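# Move the red open bin from shelf to table

## Task

Lift the red open bin off the shelf and stand it upright on an empty area of the table with all its parts still inside. Every other bin must stay upright on the shelf with its parts in it. The result must hold without the robot supporting it, and anything the robot is touching at the end must not drop by more than about a fingernail's width once released; nothing may be put or knocked off the table.

## Robot and tools

Robot: two FANUC CRX-5iA arms, left_arm and right_arm, each ending in a parallel two-finger gripper (50 mm max opening). The names are labels only, not sides of a camera image. Base roots in the scene frame: left_arm at (-0.063, +0.496, 0) m, quat_wxyz (+0.995, 0, 0, -0.097); right_arm at (+0.064, -0.396, 0) m, quat_wxyz (+0.995, 0, 0, -0.103).

Frame: one shared scene frame. Origin on the table top midway between the arms, +z up, +x outward over the table, left_arm on the +y side. All positions are metres, all orientations are quaternions written w first (qw, qx, qy, qz).

Gripper geometry: fingers point along the gripper's +z axis and close along its x axis. end_effector_position is the point midway between the pads; fingertips extend 17.5 mm past it. Pure rotations pivot about that point, which lies 25 mm off the last joint axis toward gripper -y. A flat plate projects roughly 9 cm from that axis toward gripper -y and rotates with the gripper, so mind it near shelves and bins. Reported hand positions can be slightly wrong, more so at long reach.

The row (used by execute_actions and move): always exactly 20 numbers, one list covering both arms even if only one moves. Order: left x, y, z, qw, qx, qy, qz, left gripper position, force_limit, speed, then the same ten for the right arm. The x, y, z and quaternion are an absolute target pose for that gripper's end_effector_position and orientation in the scene frame (not an offset). The last three numbers per arm are scaled -1 to 1. position: +1 fully open, about -0.65 pads touching, -1 means close until blocked (use -1 to grasp). force_limit: per-pad force, about 20 N at -1, 102 N at 0, 185 N at +1 (actual grip up to ~17% more). speed: pad-gap rate, 20 mm/s at -1, 85 at 0, 150 at +1. To keep an arm still, resend its exact last reported pose (before it was meant to stay) and its previous three gripper numbers; a 0 is a real command, not "no change". To hold orientation, keep sending the same target quaternion rather than copying the drifting reported one.

Tools:
- execute_actions {actions, pictures}: actions is a list holding at most one item. Empty list = just report state (with pictures). {"rows": [[20 numbers], ...], "steps": n}: 1 to 15 rows, n at most 15 (default 15), each step 1/30 s, last row repeated if rows run out; an action needs at least 7 steps. {"steps": n} alone = wait up to 300 steps, counted from the previous result (your thinking time is included). A refused call sends nothing; calls are refused if a target is over 0.6 m from the arm's last reported position along any gripper axis. Pictures come only with an empty list or pictures: true.
- move {target, speed}: target is one 20-number row as above; both grippers travel straight lines to their poses, finishing together in 0.5 to 10 s (stopping short if longer). speed in m/s, 0.002 to 0.5, default 0.25; turning rate capped at twice that in rad/s. Finger commands are issued at the start. Paths ignore obstacles and the other arm; grippers can lag, stray, or overshoot speed, especially with a nearly straight arm. Result adds a move: line (done, off_target, moving, held, fault) plus limits (paced = pose clipped; held = some steps blocked, after which the arm may lurch fast) and each gripper's distance from its target.
- wait {seconds}: 0 to 10 s, sends nothing new.
- zoom_image {camera, region}: camera is cam_high (672x504), cam_left_wrist or cam_right_wrist (504x504 each); region [x0, y0, x1, y1] pixels from top-left, at most 504x504.
- read_manual {section}: only licence texts; no motion.
- finished_scene {scene}: ends the current scene (give its number) and grades it; irreversible. Its result states the next task.

Control behaviour: each step the commanded pose is clipped to within 70 mm and 16 degrees of the measured pose, then solved by damped IK with position prioritised over orientation. Elbows never go fully straight. After an action, an arm continues only to its last clipped pose, so far targets need several calls; check the result. The last 7 steps of each action run after the result, while you think; the simulation keeps running during replies. A "Hand target" line appears only when nothing is pending. "pose unreachable" and HELD mark steps where the clearance check altered or blocked a command.

Grasping: send -1 and keep it; object_status 2 means something stopped the fingers while closing (a hold). 0 = moving, 1 = blocked while opening, 3 = reached the command or pads met (likely empty). Any new position value resets status to 0 briefly. Fingers stay put until the position changes by at least 0.01; only then do new force_limit or speed apply, so open first to regrip more gently. Fingers re-close automatically if the grip slackens, except after a force_limit -1 grip, which can also fade on a fixed off-centre object. Opening in mm is about (250 - position_measured) x 0.202.

Safety: joint load limits are 139 N m for waist, shoulder, elbow and 34.8 N m for the three wrist joints (held weight counts). Hitting a limit, or 150 N outside force anywhere on the arm, causes a 10 s stop with the arm going limp. Arms are stiff, so aim only slightly past contact and approach slowly. Avoid arm-to-arm contact, dropping the bin, spilling its parts, bumping other bins, or sliding anything off the table. Flange force readings include held weight and are noisy during acceleration. MOTOR HOT warns of overheating; ignoring it leads to an OVER-TEMPERATURE brake stop. Faster, smoother completion with less effort is better. Finally release the bin so it stands on its own.

Each tool is called after "Call:" in YAML: its name, and indented under it one key for each argument.

## Session

Call:
execute_actions:
  actions: []

Scene clock: 0.00 s of 6000.00 s.
left_arm: end_effector_position=(+0.3067, +0.7684, +0.1577) position_measured=3 object_status=3 end_effector_quat_wxyz=(+0.667, -0.548, -0.439, -0.248) | right_arm: end_effector_position=(+0.5861, -0.1371, +0.1740) position_measured=3 object_status=3 end_effector_quat_wxyz=(+0.090, +0.960, -0.155, +0.214)
Joint positions: left_arm=[ 0.183  0.64  -0.054 -1.364 -1.831  0.18 ] | right_arm=[ 1.116  0.167 -0.261  0.516 -1.145 -3.017]
Joint velocities: left_arm=[ 0.     0.001  0.     0.    -0.001  0.001] | right_arm=[ 0.    -0.    -0.    -0.001 -0.    -0.001]
Flange force (N, the push that the arm receives, along the gripper's own x y z axes): no reading
Hand target (left_arm): +0.307, +0.768, +0.158; +0.667, -0.548, -0.439, -0.248
Hand target (right_arm): +0.586, -0.137, +0.174; +0.090, +0.960, -0.155, +0.214

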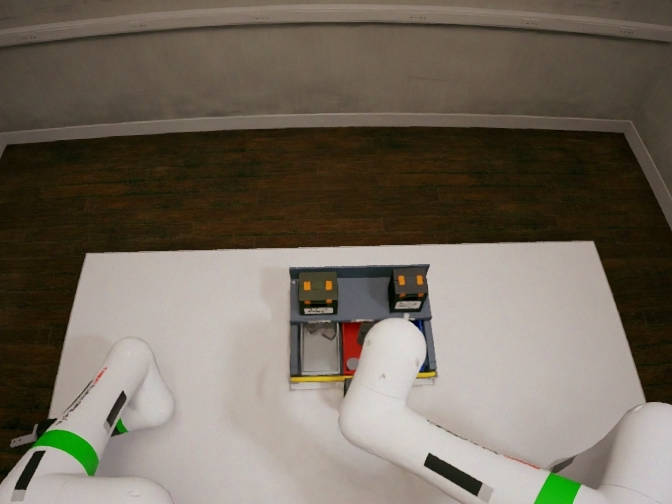

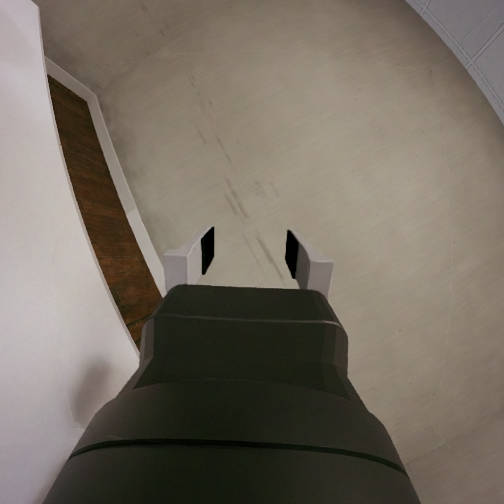

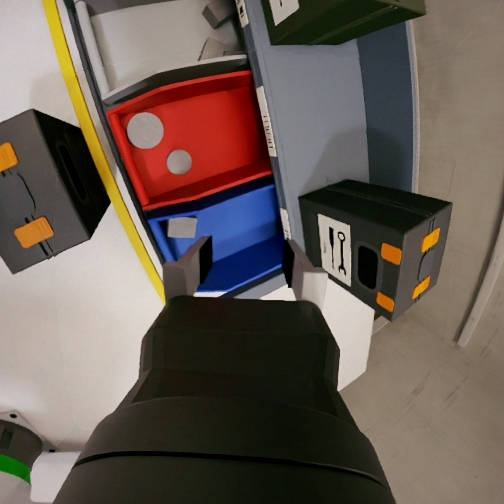

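Call:
move:
  target: [0.4,0.32,0.2,0,0,1,0,-1,0,0,0.525,-0.13,0.115,0,1,0.012,0,0.0,0,0]
  speed: 0.4

Call:
zoom_image:
  camera: "cam_right_wrist"
  region: [150, 120, 350, 300]

Scene clock: 3.83 s of 6000.00 s.
left_arm: end_effector_position=(+0.4014, +0.3200, +0.2006) position_measured=253 object_status=3 end_effector_quat_wxyz=(+0.001, -0.001, +1.000, +0.000) | right_arm: end_effector_position=(+0.5250, -0.1300, +0.1148) position_measured=152 object_status=3 end_effector_quat_wxyz=(-0.000, +1.000, +0.013, -0.000)
Joint positions: left_arm=[ 0.148  0.111 -0.038 -0.001 -1.421  1.618] | right_arm=[ 0.94   0.241 -0.091 -0.001 -1.238 -2.279]
Joint velocities: left_arm=[-0.    -0.    -0.    -0.     0.001 -0.   ] | right_arm=[-0.     0.     0.001 -0.002  0.001 -0.   ]
Flange force (N, the push that the arm receives, along the gripper's own x y z axes): left_arm=[-4.4 -4.4 -3.1] | right_arm=[-2.0 -1.6 4.1]
Hand target (left_arm): +0.401, +0.320, +0.201; +0.001, -0.001, +1.000, +0.001
Hand target (right_arm): +0.525, -0.130, +0.115; -0.000, +1.000, +0.013, -0.000
Off the commanded pose (left_arm): 0.001 m, 0 deg.
Off the commanded pose (right_arm): 0.000 m, 0 deg.
Kept back: nothing.
move: done

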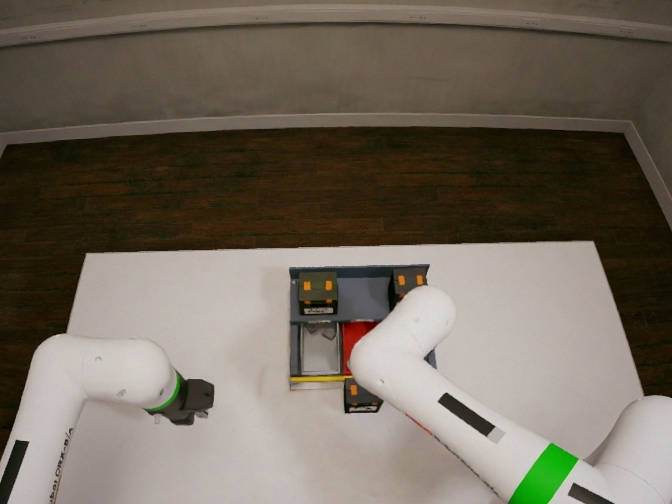

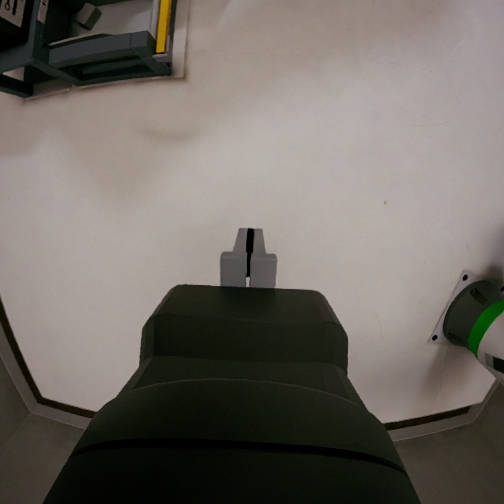

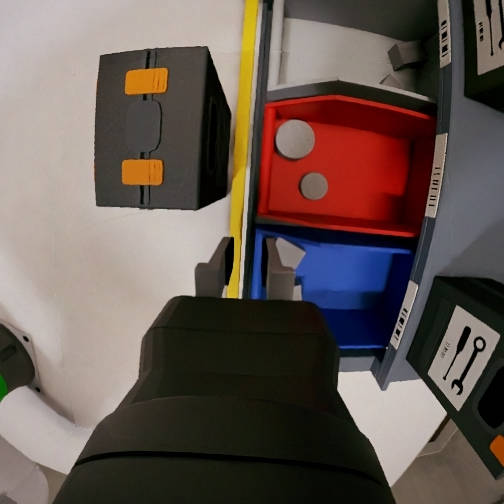

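Region (150, 120, 350, 300) of cam_right_wrist's 504x504 image, scaled by 2.520, with more detail than that image has; it fills the top 454 rows of this view, and the rest is white.

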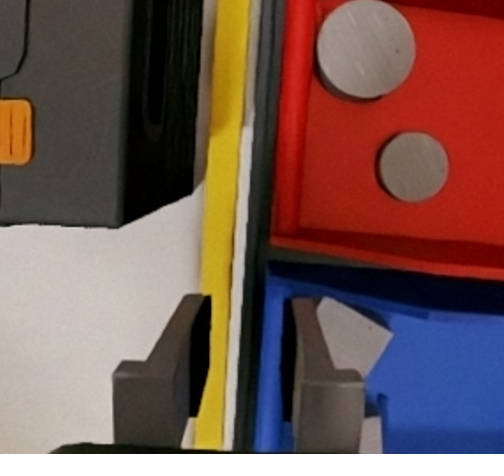

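Call:
move:
  target: [0.4,0.32,0.2,0,0,1,0,-1,0,0,0.5145,-0.14,0.092,0,1,0.012,0,0.0,0,0]
  speed: 0.05

Call:
zoom_image:
  camera: "cam_right_wrist"
  region: [150, 120, 350, 300]

Scene clock: 4.93 s of 6000.00 s.
left_arm: end_effector_position=(+0.4000, +0.3200, +0.2000) position_measured=253 object_status=3 end_effector_quat_wxyz=(+0.000, -0.000, +1.000, +0.000) | right_arm: end_effector_position=(+0.5145, -0.1399, +0.0920) position_measured=152 object_status=3 end_effector_quat_wxyz=(-0.000, +1.000, +0.012, +0.000)
Joint positions: left_arm=[ 0.149  0.109 -0.042 -0.    -1.42   1.615] | right_arm=[ 0.94   0.228 -0.164 -0.    -1.178 -2.279]
Joint velocities: left_arm=[ 0.     0.     0.     0.     0.    -0.002] | right_arm=[ 0.    -0.    -0.    -0.001 -0.001 -0.   ]
Flange force (N, the push that the arm receives, along the gripper's own x y z axes): left_arm=[-3.1 -2.1 -1.7] | right_arm=[-1.6 -1.3 4.3]
Hand target (left_arm): +0.400, +0.320, +0.200; -0.000, -0.000, +1.000, +0.000
Hand target (right_arm): +0.515, -0.140, +0.092; -0.000, +1.000, +0.012, -0.000
Off the commanded pose (left_arm): 0.000 m, 0 deg.
Off the commanded pose (right_arm): 0.000 m, 0 deg.
Kept back: nothing.
move: done

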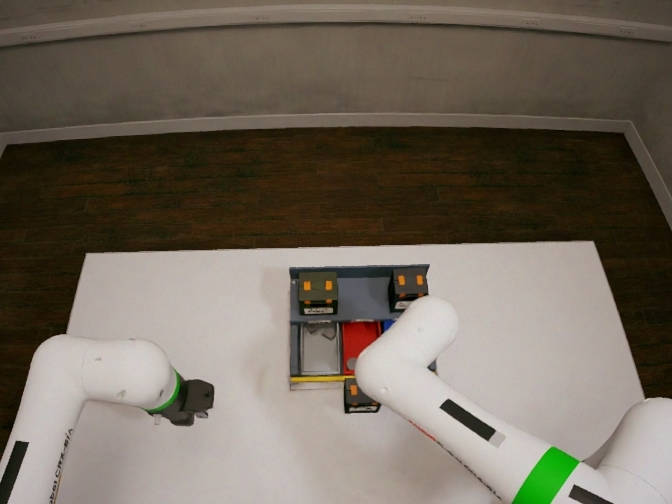

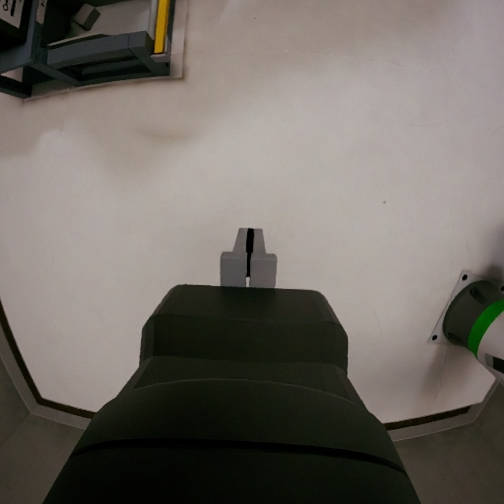

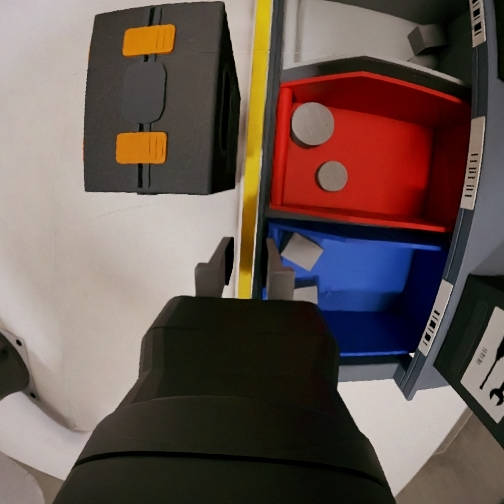

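Region (150, 120, 350, 300) of cam_right_wrist's 504x504 image, scaled by 2.520, with more detail than that image has; it fills the top 454 rows of this view, and the rest is white.

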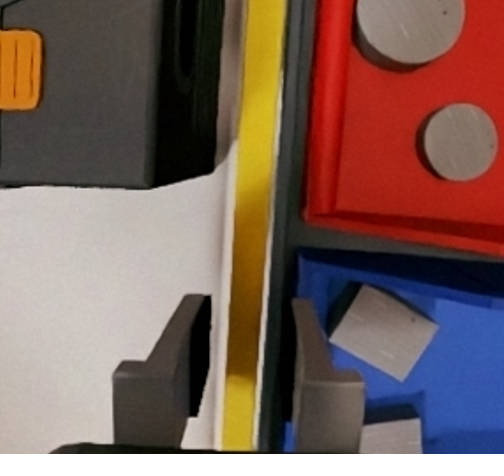

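Call:
move:
  target: [0.4,0.32,0.2,0,0,1,0,-1,0,0,0.514,-0.14,0.071,0,1,0.012,0,-0.1,0,0]
  speed: 0.03

Call:
move:
  target: [0.4,0.32,0.2,0,0,1,0,-1,0,0,0.514,-0.14,0.071,0,1,0.012,0,-1,0,-0.5]
  speed: 0.03

Scene clock: 6.27 s of 6000.00 s.
left_arm: end_effector_position=(+0.4000, +0.3200, +0.2000) position_measured=253 object_status=3 end_effector_quat_wxyz=(+0.000, +0.000, +1.000, -0.000) | right_arm: end_effector_position=(+0.5140, -0.1400, +0.0710) position_measured=167 object_status=3 end_effector_quat_wxyz=(+0.000, +1.000, +0.012, -0.000)
Joint positions: left_arm=[ 0.149  0.109 -0.042  0.    -1.42   1.615] | right_arm=[ 0.94   0.248 -0.193  0.    -1.13  -2.28 ]
Joint velocities: left_arm=[ 0.    -0.     0.     0.     0.001 -0.   ] | right_arm=[ 0.     0.    -0.    -0.001  0.001 -0.001]
Flange force (N, the push that the arm receives, along the gripper's own x y z axes): left_arm=[-2.2 -4.1 -2.1] | right_arm=[-2.1 -2.1 4.1]
Hand target (left_arm): +0.400, +0.320, +0.200; +0.000, -0.000, +1.000, +0.000
Hand target (right_arm): +0.514, -0.140, +0.071; -0.000, +1.000, +0.012, -0.000
Off the commanded pose (left_arm): 0.000 m, 0 deg.
Off the commanded pose (right_arm): 0.000 m, 0 deg.
Kept back: nothing.
move: done

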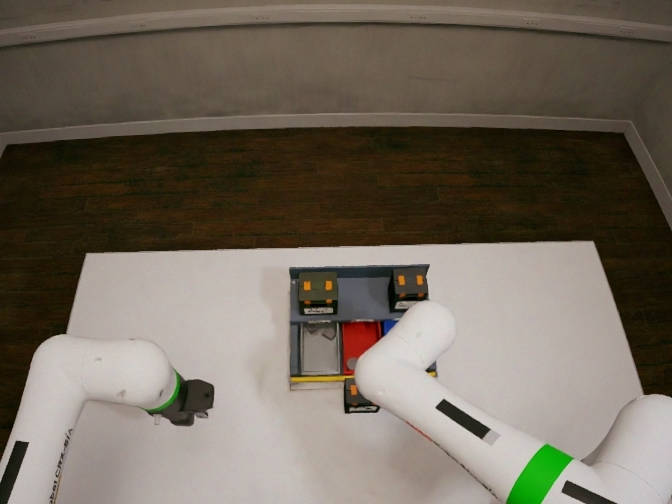

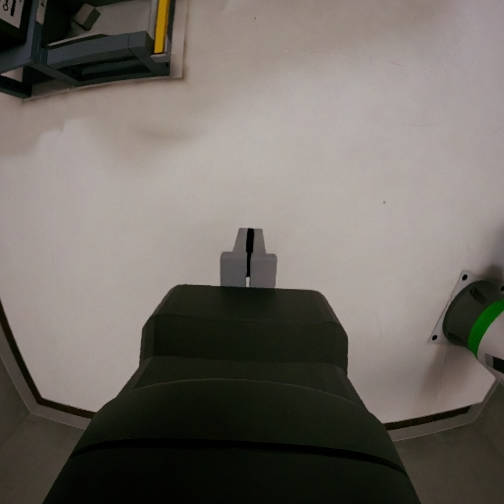

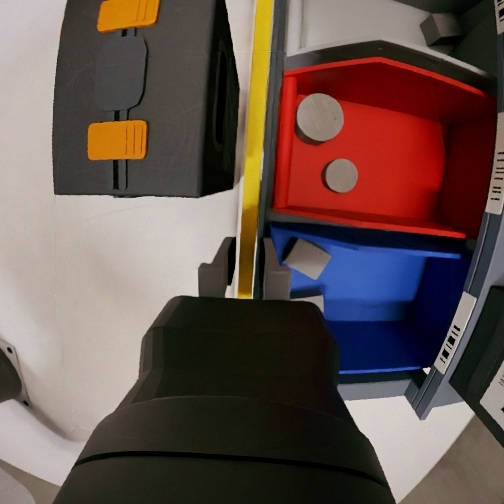

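Scene clock: 6.97 s of 6000.00 s.
left_arm: end_effector_position=(+0.4000, +0.3200, +0.2000) position_measured=253 object_status=3 end_effector_quat_wxyz=(+0.000, -0.000, +1.000, -0.000) | right_arm: end_effector_position=(+0.5140, -0.1400, +0.0710) position_measured=206 object_status=2 end_effector_quat_wxyz=(-0.000, +1.000, +0.012, +0.000)
Joint positions: left_arm=[ 0.149  0.109 -0.042  0.    -1.42   1.615] | right_arm=[ 0.94   0.248 -0.193  0.    -1.13  -2.28 ]
Joint velocities: left_arm=[-0. -0.  0.  0.  0. -0.] | right_arm=[ 0. -0.  0.  0. -0. -0.]
Flange force (N, the push that the arm receives, along the gripper's own x y z axes): left_arm=[-8.5 -4.6 -4.4] | right_arm=[0.9 -2.2 6.5]
Hand target (left_arm): +0.400, +0.320, +0.200; +0.000, +0.000, +1.000, -0.000
Hand target (right_arm): +0.514, -0.140, +0.071; +0.000, +1.000, +0.012, +0.000
Off the commanded pose (left_arm): 0.000 m, 0 deg.
Off the commanded pose (right_arm): 0.000 m, 0 deg.
Kept back: nothing.
move: done

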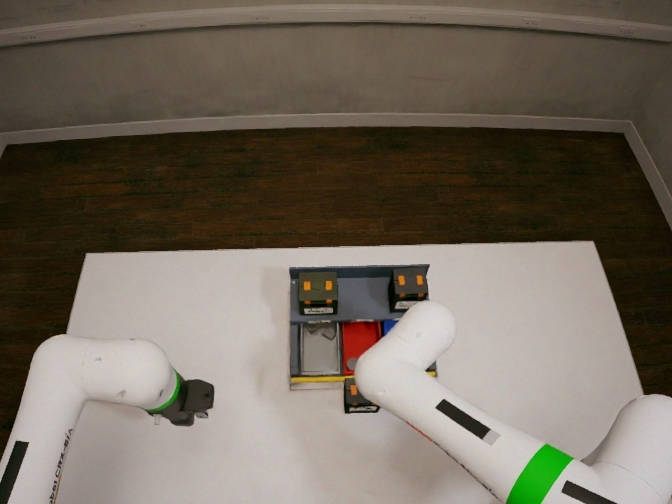

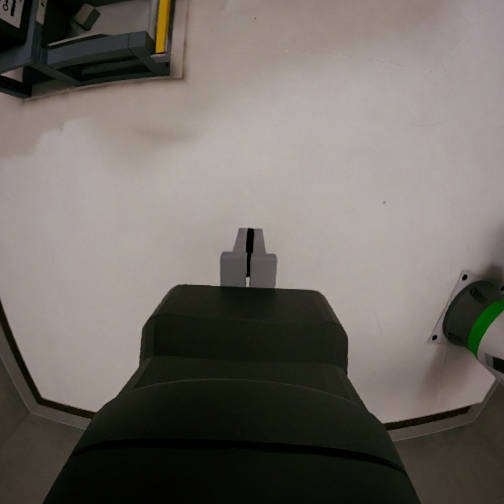

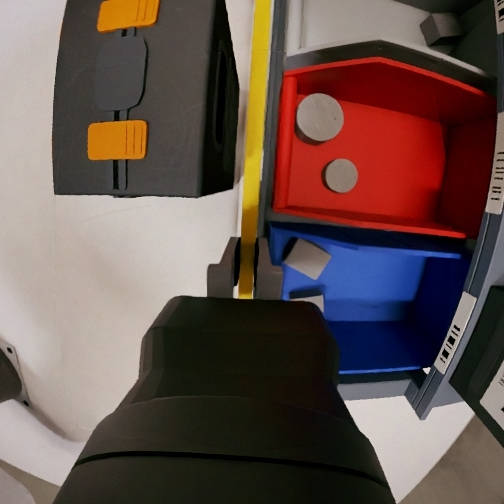

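Call:
move:
  target: [0.4,0.32,0.2,0,0,1,0,-1,0,0,0.514,-0.14,0.185,0,1,0.012,0,-1,0,-0.5]
  speed: 0.12

Call:
move:
  target: [0.4,0.32,0.2,0,0,1,0,-1,0,0,0.33,-0.12,0.175,0,1,0.012,0,-1,0,-0.5]
  speed: 0.25

Call:
move:
  target: [0.4,0.32,0.2,0,0,1,0,-1,0,0,0.255,-0.1,0.035,0,1,0.012,0,-1,0,-0.5]
  speed: 0.2

Call:
move:
  target: [0.4,0.32,0.2,0,0,1,0,-1,0,0,0.255,-0.1,0.024,0,1,0.012,0,-1,0,-0.5]
  speed: 0.02

Scene clock: 9.23 s of 6000.00 s.
left_arm: end_effector_position=(+0.4000, +0.3200, +0.2000) position_measured=253 object_status=3 end_effector_quat_wxyz=(+0.000, +0.000, +1.000, -0.000) | right_arm: end_effector_position=(+0.5139, -0.1402, +0.1852) position_measured=206 object_status=2 end_effector_quat_wxyz=(+0.000, +1.000, +0.012, +0.000)
Joint positions: left_arm=[ 0.149  0.109 -0.042  0.    -1.42   1.615] | right_arm=[ 0.94   0.162 -0.017  0.    -1.392 -2.28 ]
Joint velocities: left_arm=[-0.    -0.     0.     0.    -0.001  0.   ] | right_arm=[ 0.     0.001  0.001  0.002 -0.002  0.001]
Flange force (N, the push that the arm receives, along the gripper's own x y z axes): left_arm=[-4.3 -3.6 -4.9] | right_arm=[-2.2 -2.6 7.2]
Hand target (left_arm): +0.400, +0.320, +0.200; +0.000, +0.000, +1.000, -0.000
Hand target (right_arm): +0.514, -0.140, +0.185; +0.000, +1.000, +0.012, +0.000
Off the commanded pose (left_arm): 0.000 m, 0 deg.
Off the commanded pose (right_arm): 0.000 m, 0 deg.
Kept back: nothing.
move: done

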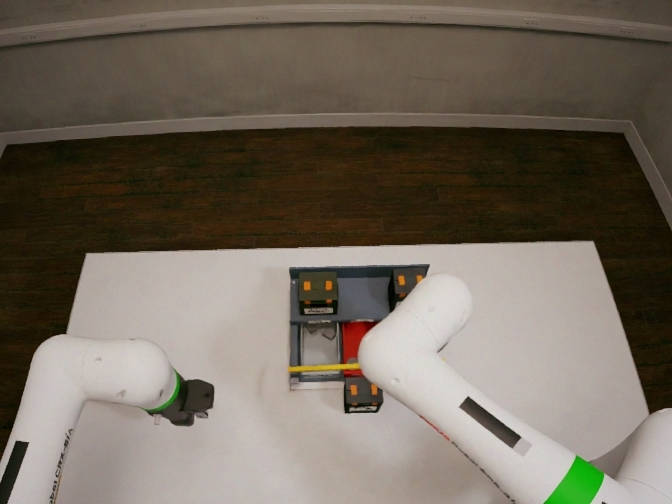

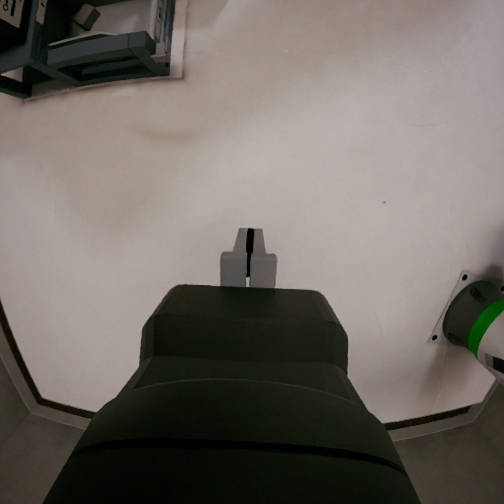

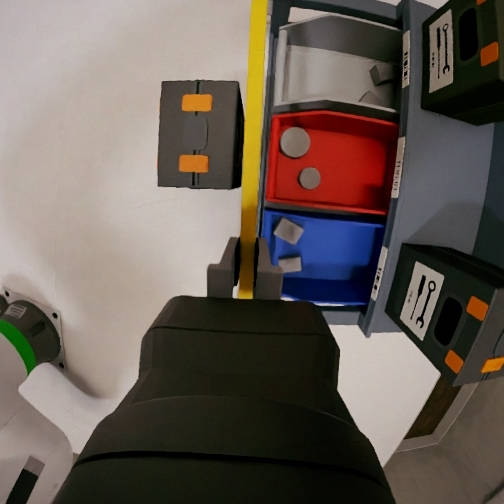

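Scene clock: 10.40 s of 6000.00 s.
left_arm: end_effector_position=(+0.4000, +0.3200, +0.2000) position_measured=253 object_status=3 end_effector_quat_wxyz=(+0.000, +0.000, +1.000, -0.000) | right_arm: end_effector_position=(+0.3299, -0.1196, +0.1751) position_measured=206 object_status=2 end_effector_quat_wxyz=(-0.000, +1.000, +0.012, +0.000)
Joint positions: left_arm=[ 0.149  0.109 -0.042  0.    -1.42   1.615] | right_arm=[ 1.326 -0.194 -0.391 -0.    -1.373 -2.666]
Joint velocities: left_arm=[ 0.    -0.    -0.     0.     0.001  0.001] | right_arm=[ 0.001 -0.001 -0.001  0.002  0.001 -0.001]
Flange force (N, the push that the arm receives, along the gripper's own x y z axes): left_arm=[-4.8 -3.4 -1.4] | right_arm=[-1.3 -3.9 7.5]
Hand target (left_arm): +0.400, +0.320, +0.200; +0.000, -0.000, +1.000, -0.000
Hand target (right_arm): +0.330, -0.120, +0.175; -0.000, +1.000, +0.012, +0.000
Off the commanded pose (left_arm): 0.000 m, 0 deg.
Off the commanded pose (right_arm): 0.000 m, 0 deg.
Kept back: nothing.
move: done

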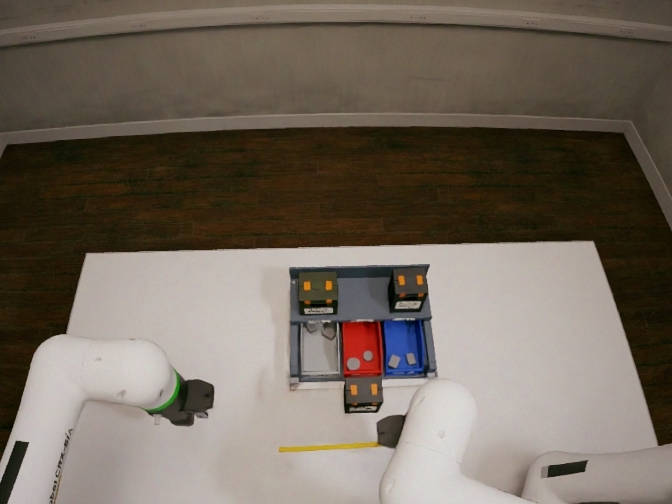

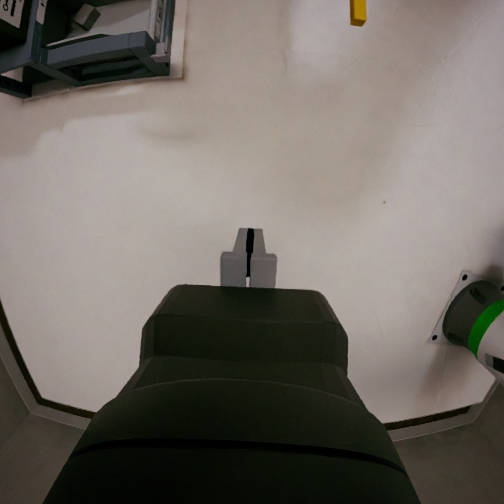

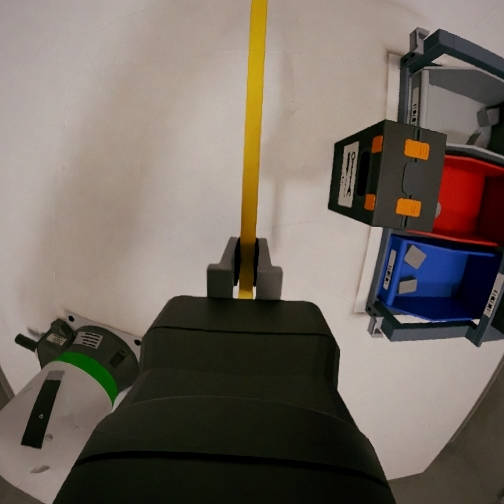

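Scene clock: 11.57 s of 6000.00 s.
left_arm: end_effector_position=(+0.4000, +0.3200, +0.2000) position_measured=253 object_status=3 end_effector_quat_wxyz=(+0.000, +0.000, +1.000, -0.000) | right_arm: end_effector_position=(+0.2550, -0.0995, +0.0349) position_measured=206 object_status=2 end_effector_quat_wxyz=(-0.000, +1.000, +0.012, -0.000)
Joint positions: left_arm=[ 0.149  0.109 -0.042  0.    -1.42   1.615] | right_arm=[ 1.565 -0.144 -0.703 -0.    -1.012 -2.905]
Joint velocities: left_arm=[ 0. -0. -0.  0. -0. -0.] | right_arm=[ 0.     0.    -0.001  0.003 -0.001  0.001]
Flange force (N, the push that the arm receives, along the gripper's own x y z axes): left_arm=[-8.8 -4.1 -3.5] | right_arm=[-3.5 -1.0 8.5]
Hand target (left_arm): +0.400, +0.320, +0.200; +0.000, +0.000, +1.000, -0.000
Hand target (right_arm): +0.255, -0.100, +0.035; -0.000, +1.000, +0.012, -0.000
Off the commanded pose (left_arm): 0.000 m, 0 deg.
Off the commanded pose (right_arm): 0.001 m, 0 deg.
Kept back: nothing.
move: done

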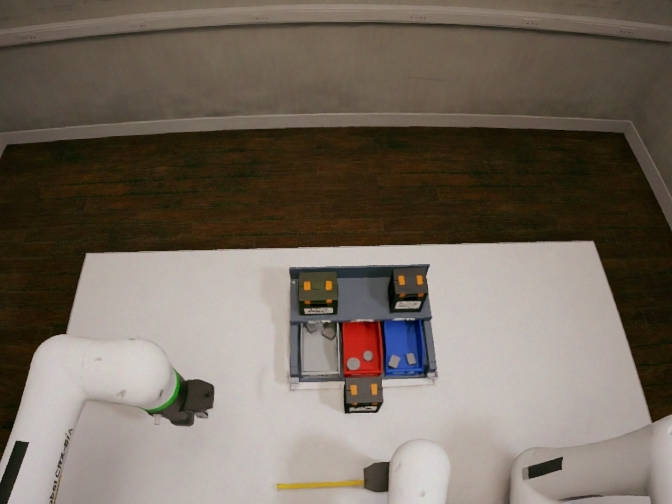

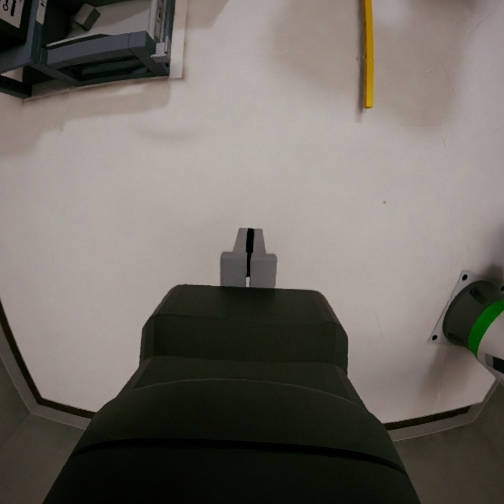

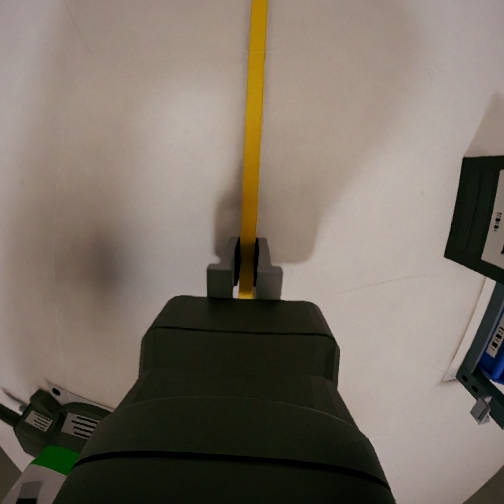

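Scene clock: 12.33 s of 6000.00 s.
left_arm: end_effector_position=(+0.4000, +0.3200, +0.2000) position_measured=253 object_status=3 end_effector_quat_wxyz=(+0.000, +0.000, +1.000, -0.000) | right_arm: end_effector_position=(+0.2550, -0.1000, +0.0240) position_measured=206 object_status=2 end_effector_quat_wxyz=(-0.000, +1.000, +0.012, -0.000)
Joint positions: left_arm=[ 0.149  0.109 -0.042  0.    -1.42   1.615] | right_arm=[ 1.565 -0.126 -0.717 -0.    -0.979 -2.905]
Joint velocities: left_arm=[-0.     0.     0.     0.    -0.002  0.001] | right_arm=[ 0.     0.    -0.001 -0.    -0.001  0.001]
Flange force (N, the push that the arm receives, along the gripper's own x y z axes): left_arm=[-8.6 -3.6 -4.4] | right_arm=[-3.4 -2.1 8.1]
Hand target (left_arm): +0.400, +0.320, +0.200; +0.000, +0.000, +1.000, -0.000
Hand target (right_arm): +0.255, -0.100, +0.024; -0.000, +1.000, +0.012, -0.000
Off the commanded pose (left_arm): 0.000 m, 0 deg.
Off the commanded pose (right_arm): 0.000 m, 0 deg.
Kept back: nothing.
move: done

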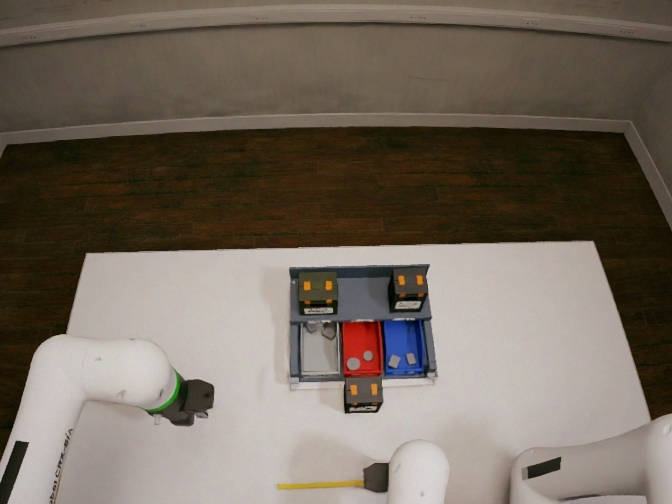

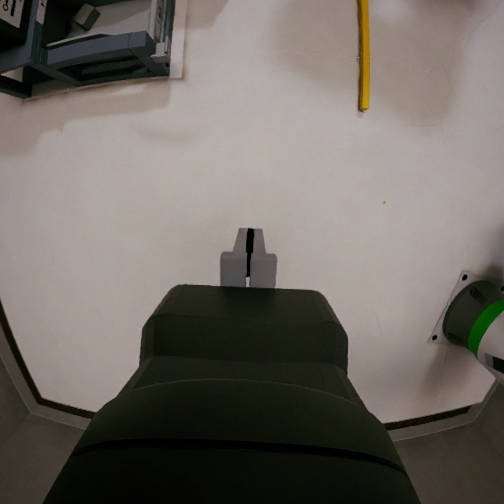

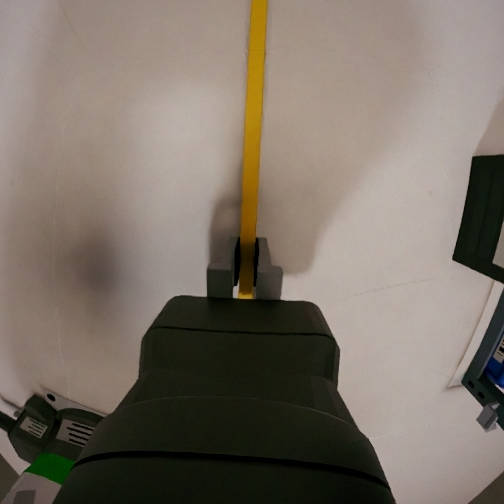

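Call:
move:
  target: [0.4,0.32,0.2,0,0,1,0,-1,0,0,0.255,-0.1,0.021,0,1,0.012,0,-1,0,-0.5]
  speed: 0.01

Call:
move:
  target: [0.4,0.32,0.2,0,0,1,0,-1,0,0,0.255,-0.1,0.021,0,1,0.012,0,0.35,0,0]
  speed: 0.01

Call:
move:
  target: [0.4,0.32,0.2,0,0,1,0,-1,0,0,0.265,-0.14,0.06,0,1,0.012,0,0.35,0,0]
  speed: 0.15

Call:
move:
  target: [0.4,0.32,0.2,0,0,1,0,-1,0,0,0.463,-0.14,0.035,-0.087,0.996,0.012,0,0.35,0,0]
  speed: 0.25

Scene clock: 13.63 s of 6000.00 s.
left_arm: end_effector_position=(+0.4000, +0.3200, +0.2000) position_measured=253 object_status=3 end_effector_quat_wxyz=(+0.000, +0.000, +1.000, -0.000) | right_arm: end_effector_position=(+0.2550, -0.1000, +0.0210) position_measured=206 object_status=2 end_effector_quat_wxyz=(-0.000, +1.000, +0.012, -0.000)
Joint positions: left_arm=[ 0.149  0.109 -0.042  0.    -1.42   1.615] | right_arm=[ 1.565 -0.121 -0.721 -0.    -0.97  -2.905]
Joint velocities: left_arm=[ 0.    -0.     0.    -0.     0.001  0.   ] | right_arm=[-0.     0.001 -0.    -0.002 -0.     0.001]
Flange force (N, the push that the arm receives, along the gripper's own x y z axes): left_arm=[-2.2 0.2 -2.5] | right_arm=[-4.0 -2.3 7.6]
Hand target (left_arm): +0.400, +0.320, +0.200; +0.000, +0.000, +1.000, -0.000
Hand target (right_arm): +0.255, -0.100, +0.021; -0.000, +1.000, +0.012, -0.000
Off the commanded pose (left_arm): 0.000 m, 0 deg.
Off the commanded pose (right_arm): 0.000 m, 0 deg.
Kept back: nothing.
move: done

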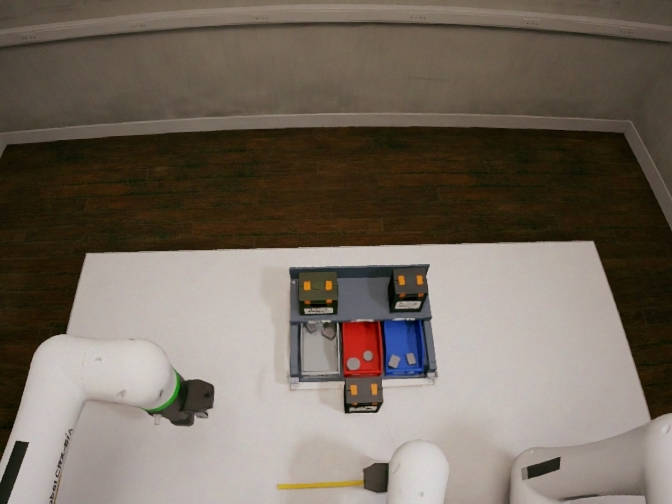

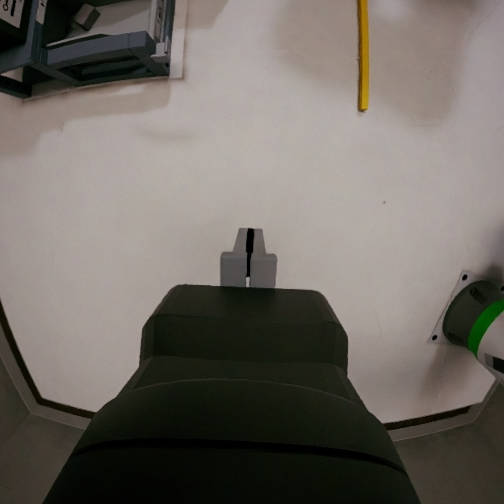

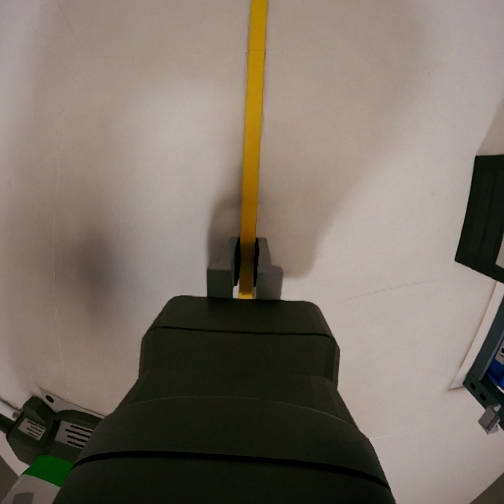

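Scene clock: 14.33 s of 6000.00 s.
left_arm: end_effector_position=(+0.4000, +0.3200, +0.2000) position_measured=253 object_status=3 end_effector_quat_wxyz=(+0.000, +0.000, +1.000, -0.000) | right_arm: end_effector_position=(+0.2550, -0.1000, +0.0210) position_measured=100 object_status=3 end_effector_quat_wxyz=(-0.000, +1.000, +0.012, +0.000)
Joint positions: left_arm=[ 0.149  0.109 -0.042  0.    -1.42   1.615] | right_arm=[ 1.565 -0.121 -0.721  0.    -0.97  -2.905]
Joint velocities: left_arm=[ 0.     0.    -0.     0.    -0.001 -0.   ] | right_arm=[0.    0.    0.    0.001 0.002 0.001]
Flange force (N, the push that the arm receives, along the gripper's own x y z axes): left_arm=[-7.2 -4.4 -5.4] | right_arm=[-2.9 -2.0 4.4]
Hand target (left_arm): +0.400, +0.320, +0.200; +0.000, -0.000, +1.000, -0.000
Hand target (right_arm): +0.255, -0.100, +0.021; -0.000, +1.000, +0.012, +0.000
Off the commanded pose (left_arm): 0.000 m, 0 deg.
Off the commanded pose (right_arm): 0.000 m, 0 deg.
Kept back: nothing.
move: done

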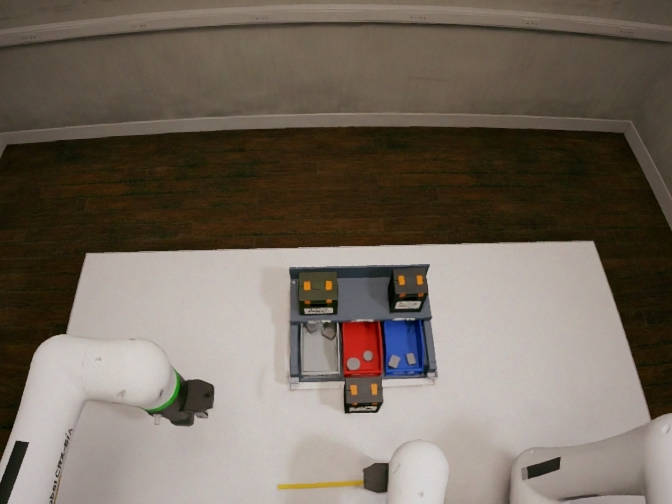

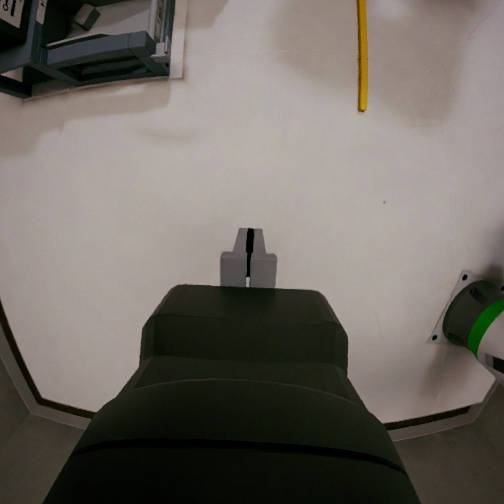

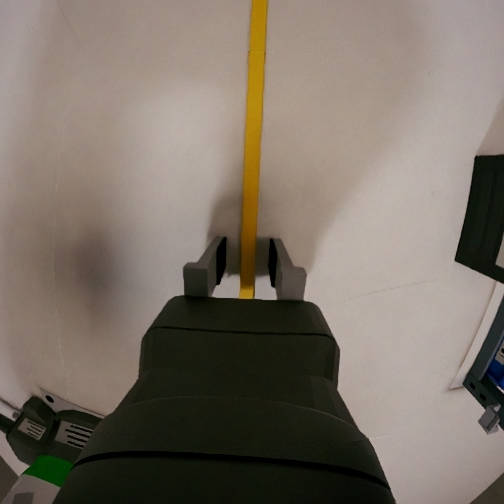

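Scene clock: 15.10 s of 6000.00 s.
left_arm: end_effector_position=(+0.4000, +0.3200, +0.2000) position_measured=253 object_status=3 end_effector_quat_wxyz=(+0.000, +0.000, +1.000, -0.000) | right_arm: end_effector_position=(+0.2651, -0.1402, +0.0601) position_measured=100 object_status=3 end_effector_quat_wxyz=(+0.000, +1.000, +0.012, +0.000)
Joint positions: left_arm=[ 0.149  0.109 -0.042  0.    -1.42   1.615] | right_arm=[ 1.498 -0.263 -0.728  0.    -1.106 -2.838]
Joint velocities: left_arm=[0.    0.    0.    0.    0.001 0.001] | right_arm=[-0.    -0.001  0.002  0.001 -0.    -0.   ]
Flange force (N, the push that the arm receives, along the gripper's own x y z axes): left_arm=[-3.7 -2.6 -1.5] | right_arm=[-4.3 -0.6 5.3]
Hand target (left_arm): +0.400, +0.320, +0.200; +0.000, +0.000, +1.000, -0.000
Hand target (right_arm): +0.265, -0.140, +0.060; +0.000, +1.000, +0.012, +0.000
Off the commanded pose (left_arm): 0.000 m, 0 deg.
Off the commanded pose (right_arm): 0.000 m, 0 deg.
Kept back: nothing.
move: done

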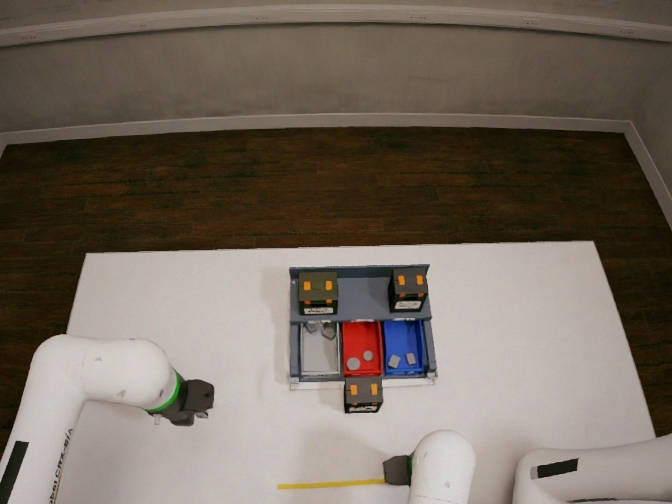

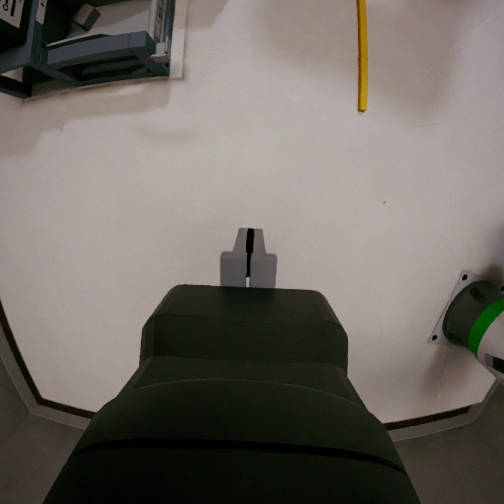

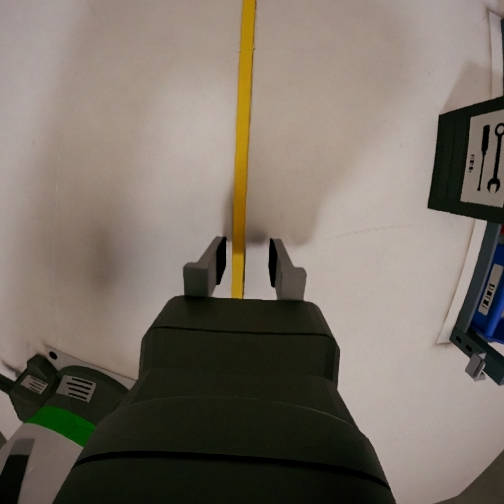

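Scene clock: 16.30 s of 6000.00 s.
left_arm: end_effector_position=(+0.4000, +0.3200, +0.2000) position_measured=253 object_status=3 end_effector_quat_wxyz=(+0.000, -0.000, +1.000, -0.000) | right_arm: end_effector_position=(+0.4633, -0.1404, +0.0349) position_measured=100 object_status=3 end_effector_quat_wxyz=(-0.087, +0.996, +0.012, +0.000)
Joint positions: left_arm=[ 0.149  0.109 -0.042  0.    -1.42   1.615] | right_arm=[ 0.915  0.143 -0.391 -0.166 -0.931 -2.162]
Joint velocities: left_arm=[-0. -0.  0.  0. -0. -0.] | right_arm=[-0.     0.001  0.     0.001  0.001  0.002]
Flange force (N, the push that the arm receives, along the gripper's own x y z axes): left_arm=[-7.2 -4.2 -4.1] | right_arm=[-2.0 -2.5 4.6]
Hand target (left_arm): +0.400, +0.320, +0.200; +0.000, +0.000, +1.000, -0.000
Hand target (right_arm): +0.463, -0.140, +0.035; -0.087, +0.996, +0.012, +0.000
Off the commanded pose (left_arm): 0.000 m, 0 deg.
Off the commanded pose (right_arm): 0.000 m, 0 deg.
Kept back: nothing.
move: done

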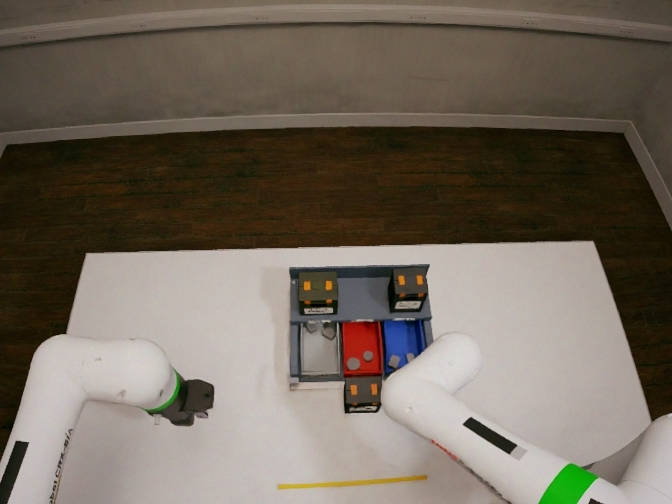

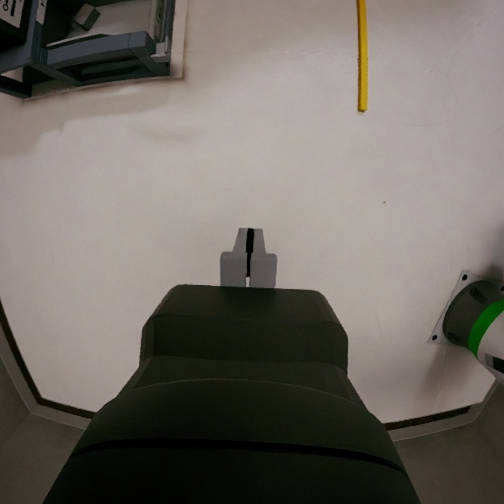

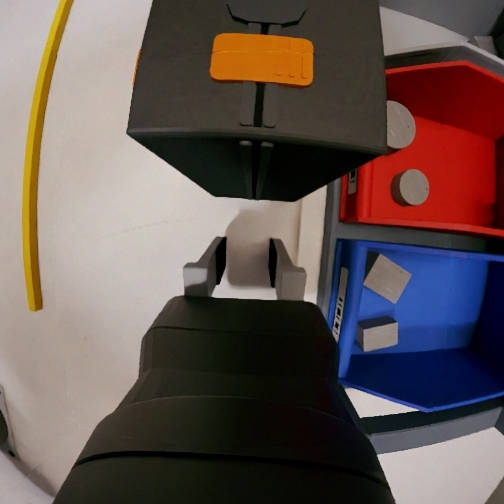

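Call:
move:
  target: [0.4,0.32,0.2,0,0,1,0,-1,0,0,0.463,-0.1,0.035,-0.087,0.996,0.012,0,0.35,0,0]
  speed: 0.03

Scene clock: 18.10 s of 6000.00 s.
left_arm: end_effector_position=(+0.4000, +0.3200, +0.2000) position_measured=253 object_status=3 end_effector_quat_wxyz=(+0.000, +0.000, +1.000, -0.000) | right_arm: end_effector_position=(+0.4630, -0.0999, +0.0350) position_measured=100 object_status=3 end_effector_quat_wxyz=(-0.087, +0.996, +0.012, +0.000)
Joint positions: left_arm=[ 0.149  0.109 -0.042  0.    -1.42   1.615] | right_arm=[ 0.986  0.183 -0.346 -0.157 -0.926 -2.238]
Joint velocities: left_arm=[-0.    -0.    -0.    -0.    -0.001  0.   ] | right_arm=[ 0.    -0.     0.001  0.001 -0.     0.001]
Flange force (N, the push that the arm receives, along the gripper's own x y z axes): left_arm=[-4.7 -3.7 -2.3] | right_arm=[-1.6 1.3 4.6]
Hand target (left_arm): +0.400, +0.320, +0.200; +0.000, -0.000, +1.000, -0.000
Hand target (right_arm): +0.463, -0.100, +0.035; -0.087, +0.996, +0.012, +0.000
Off the commanded pose (left_arm): 0.000 m, 0 deg.
Off the commanded pose (right_arm): 0.000 m, 0 deg.
Kept back: nothing.
move: done

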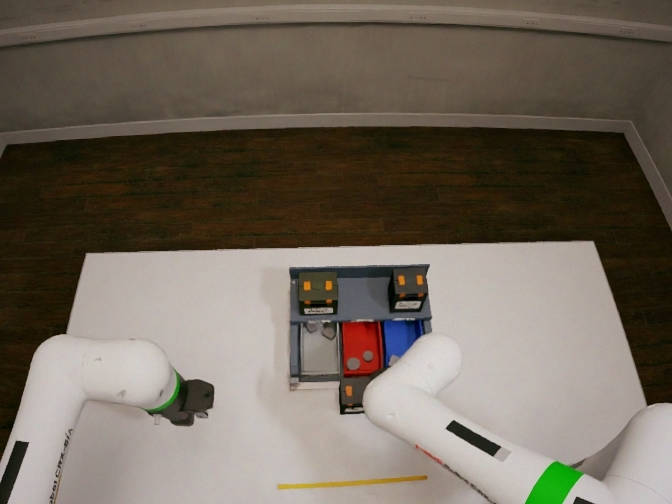

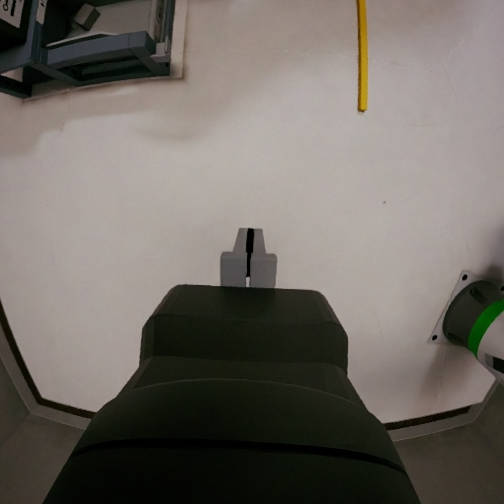

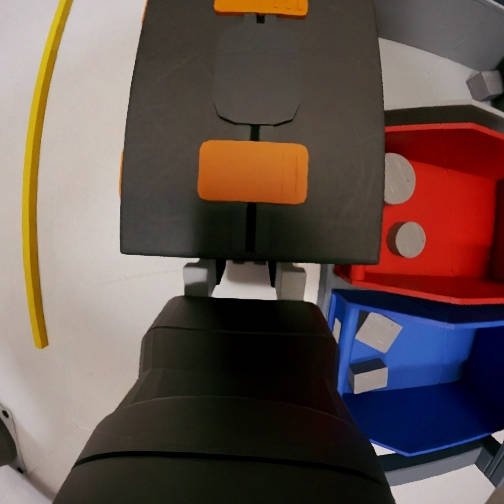

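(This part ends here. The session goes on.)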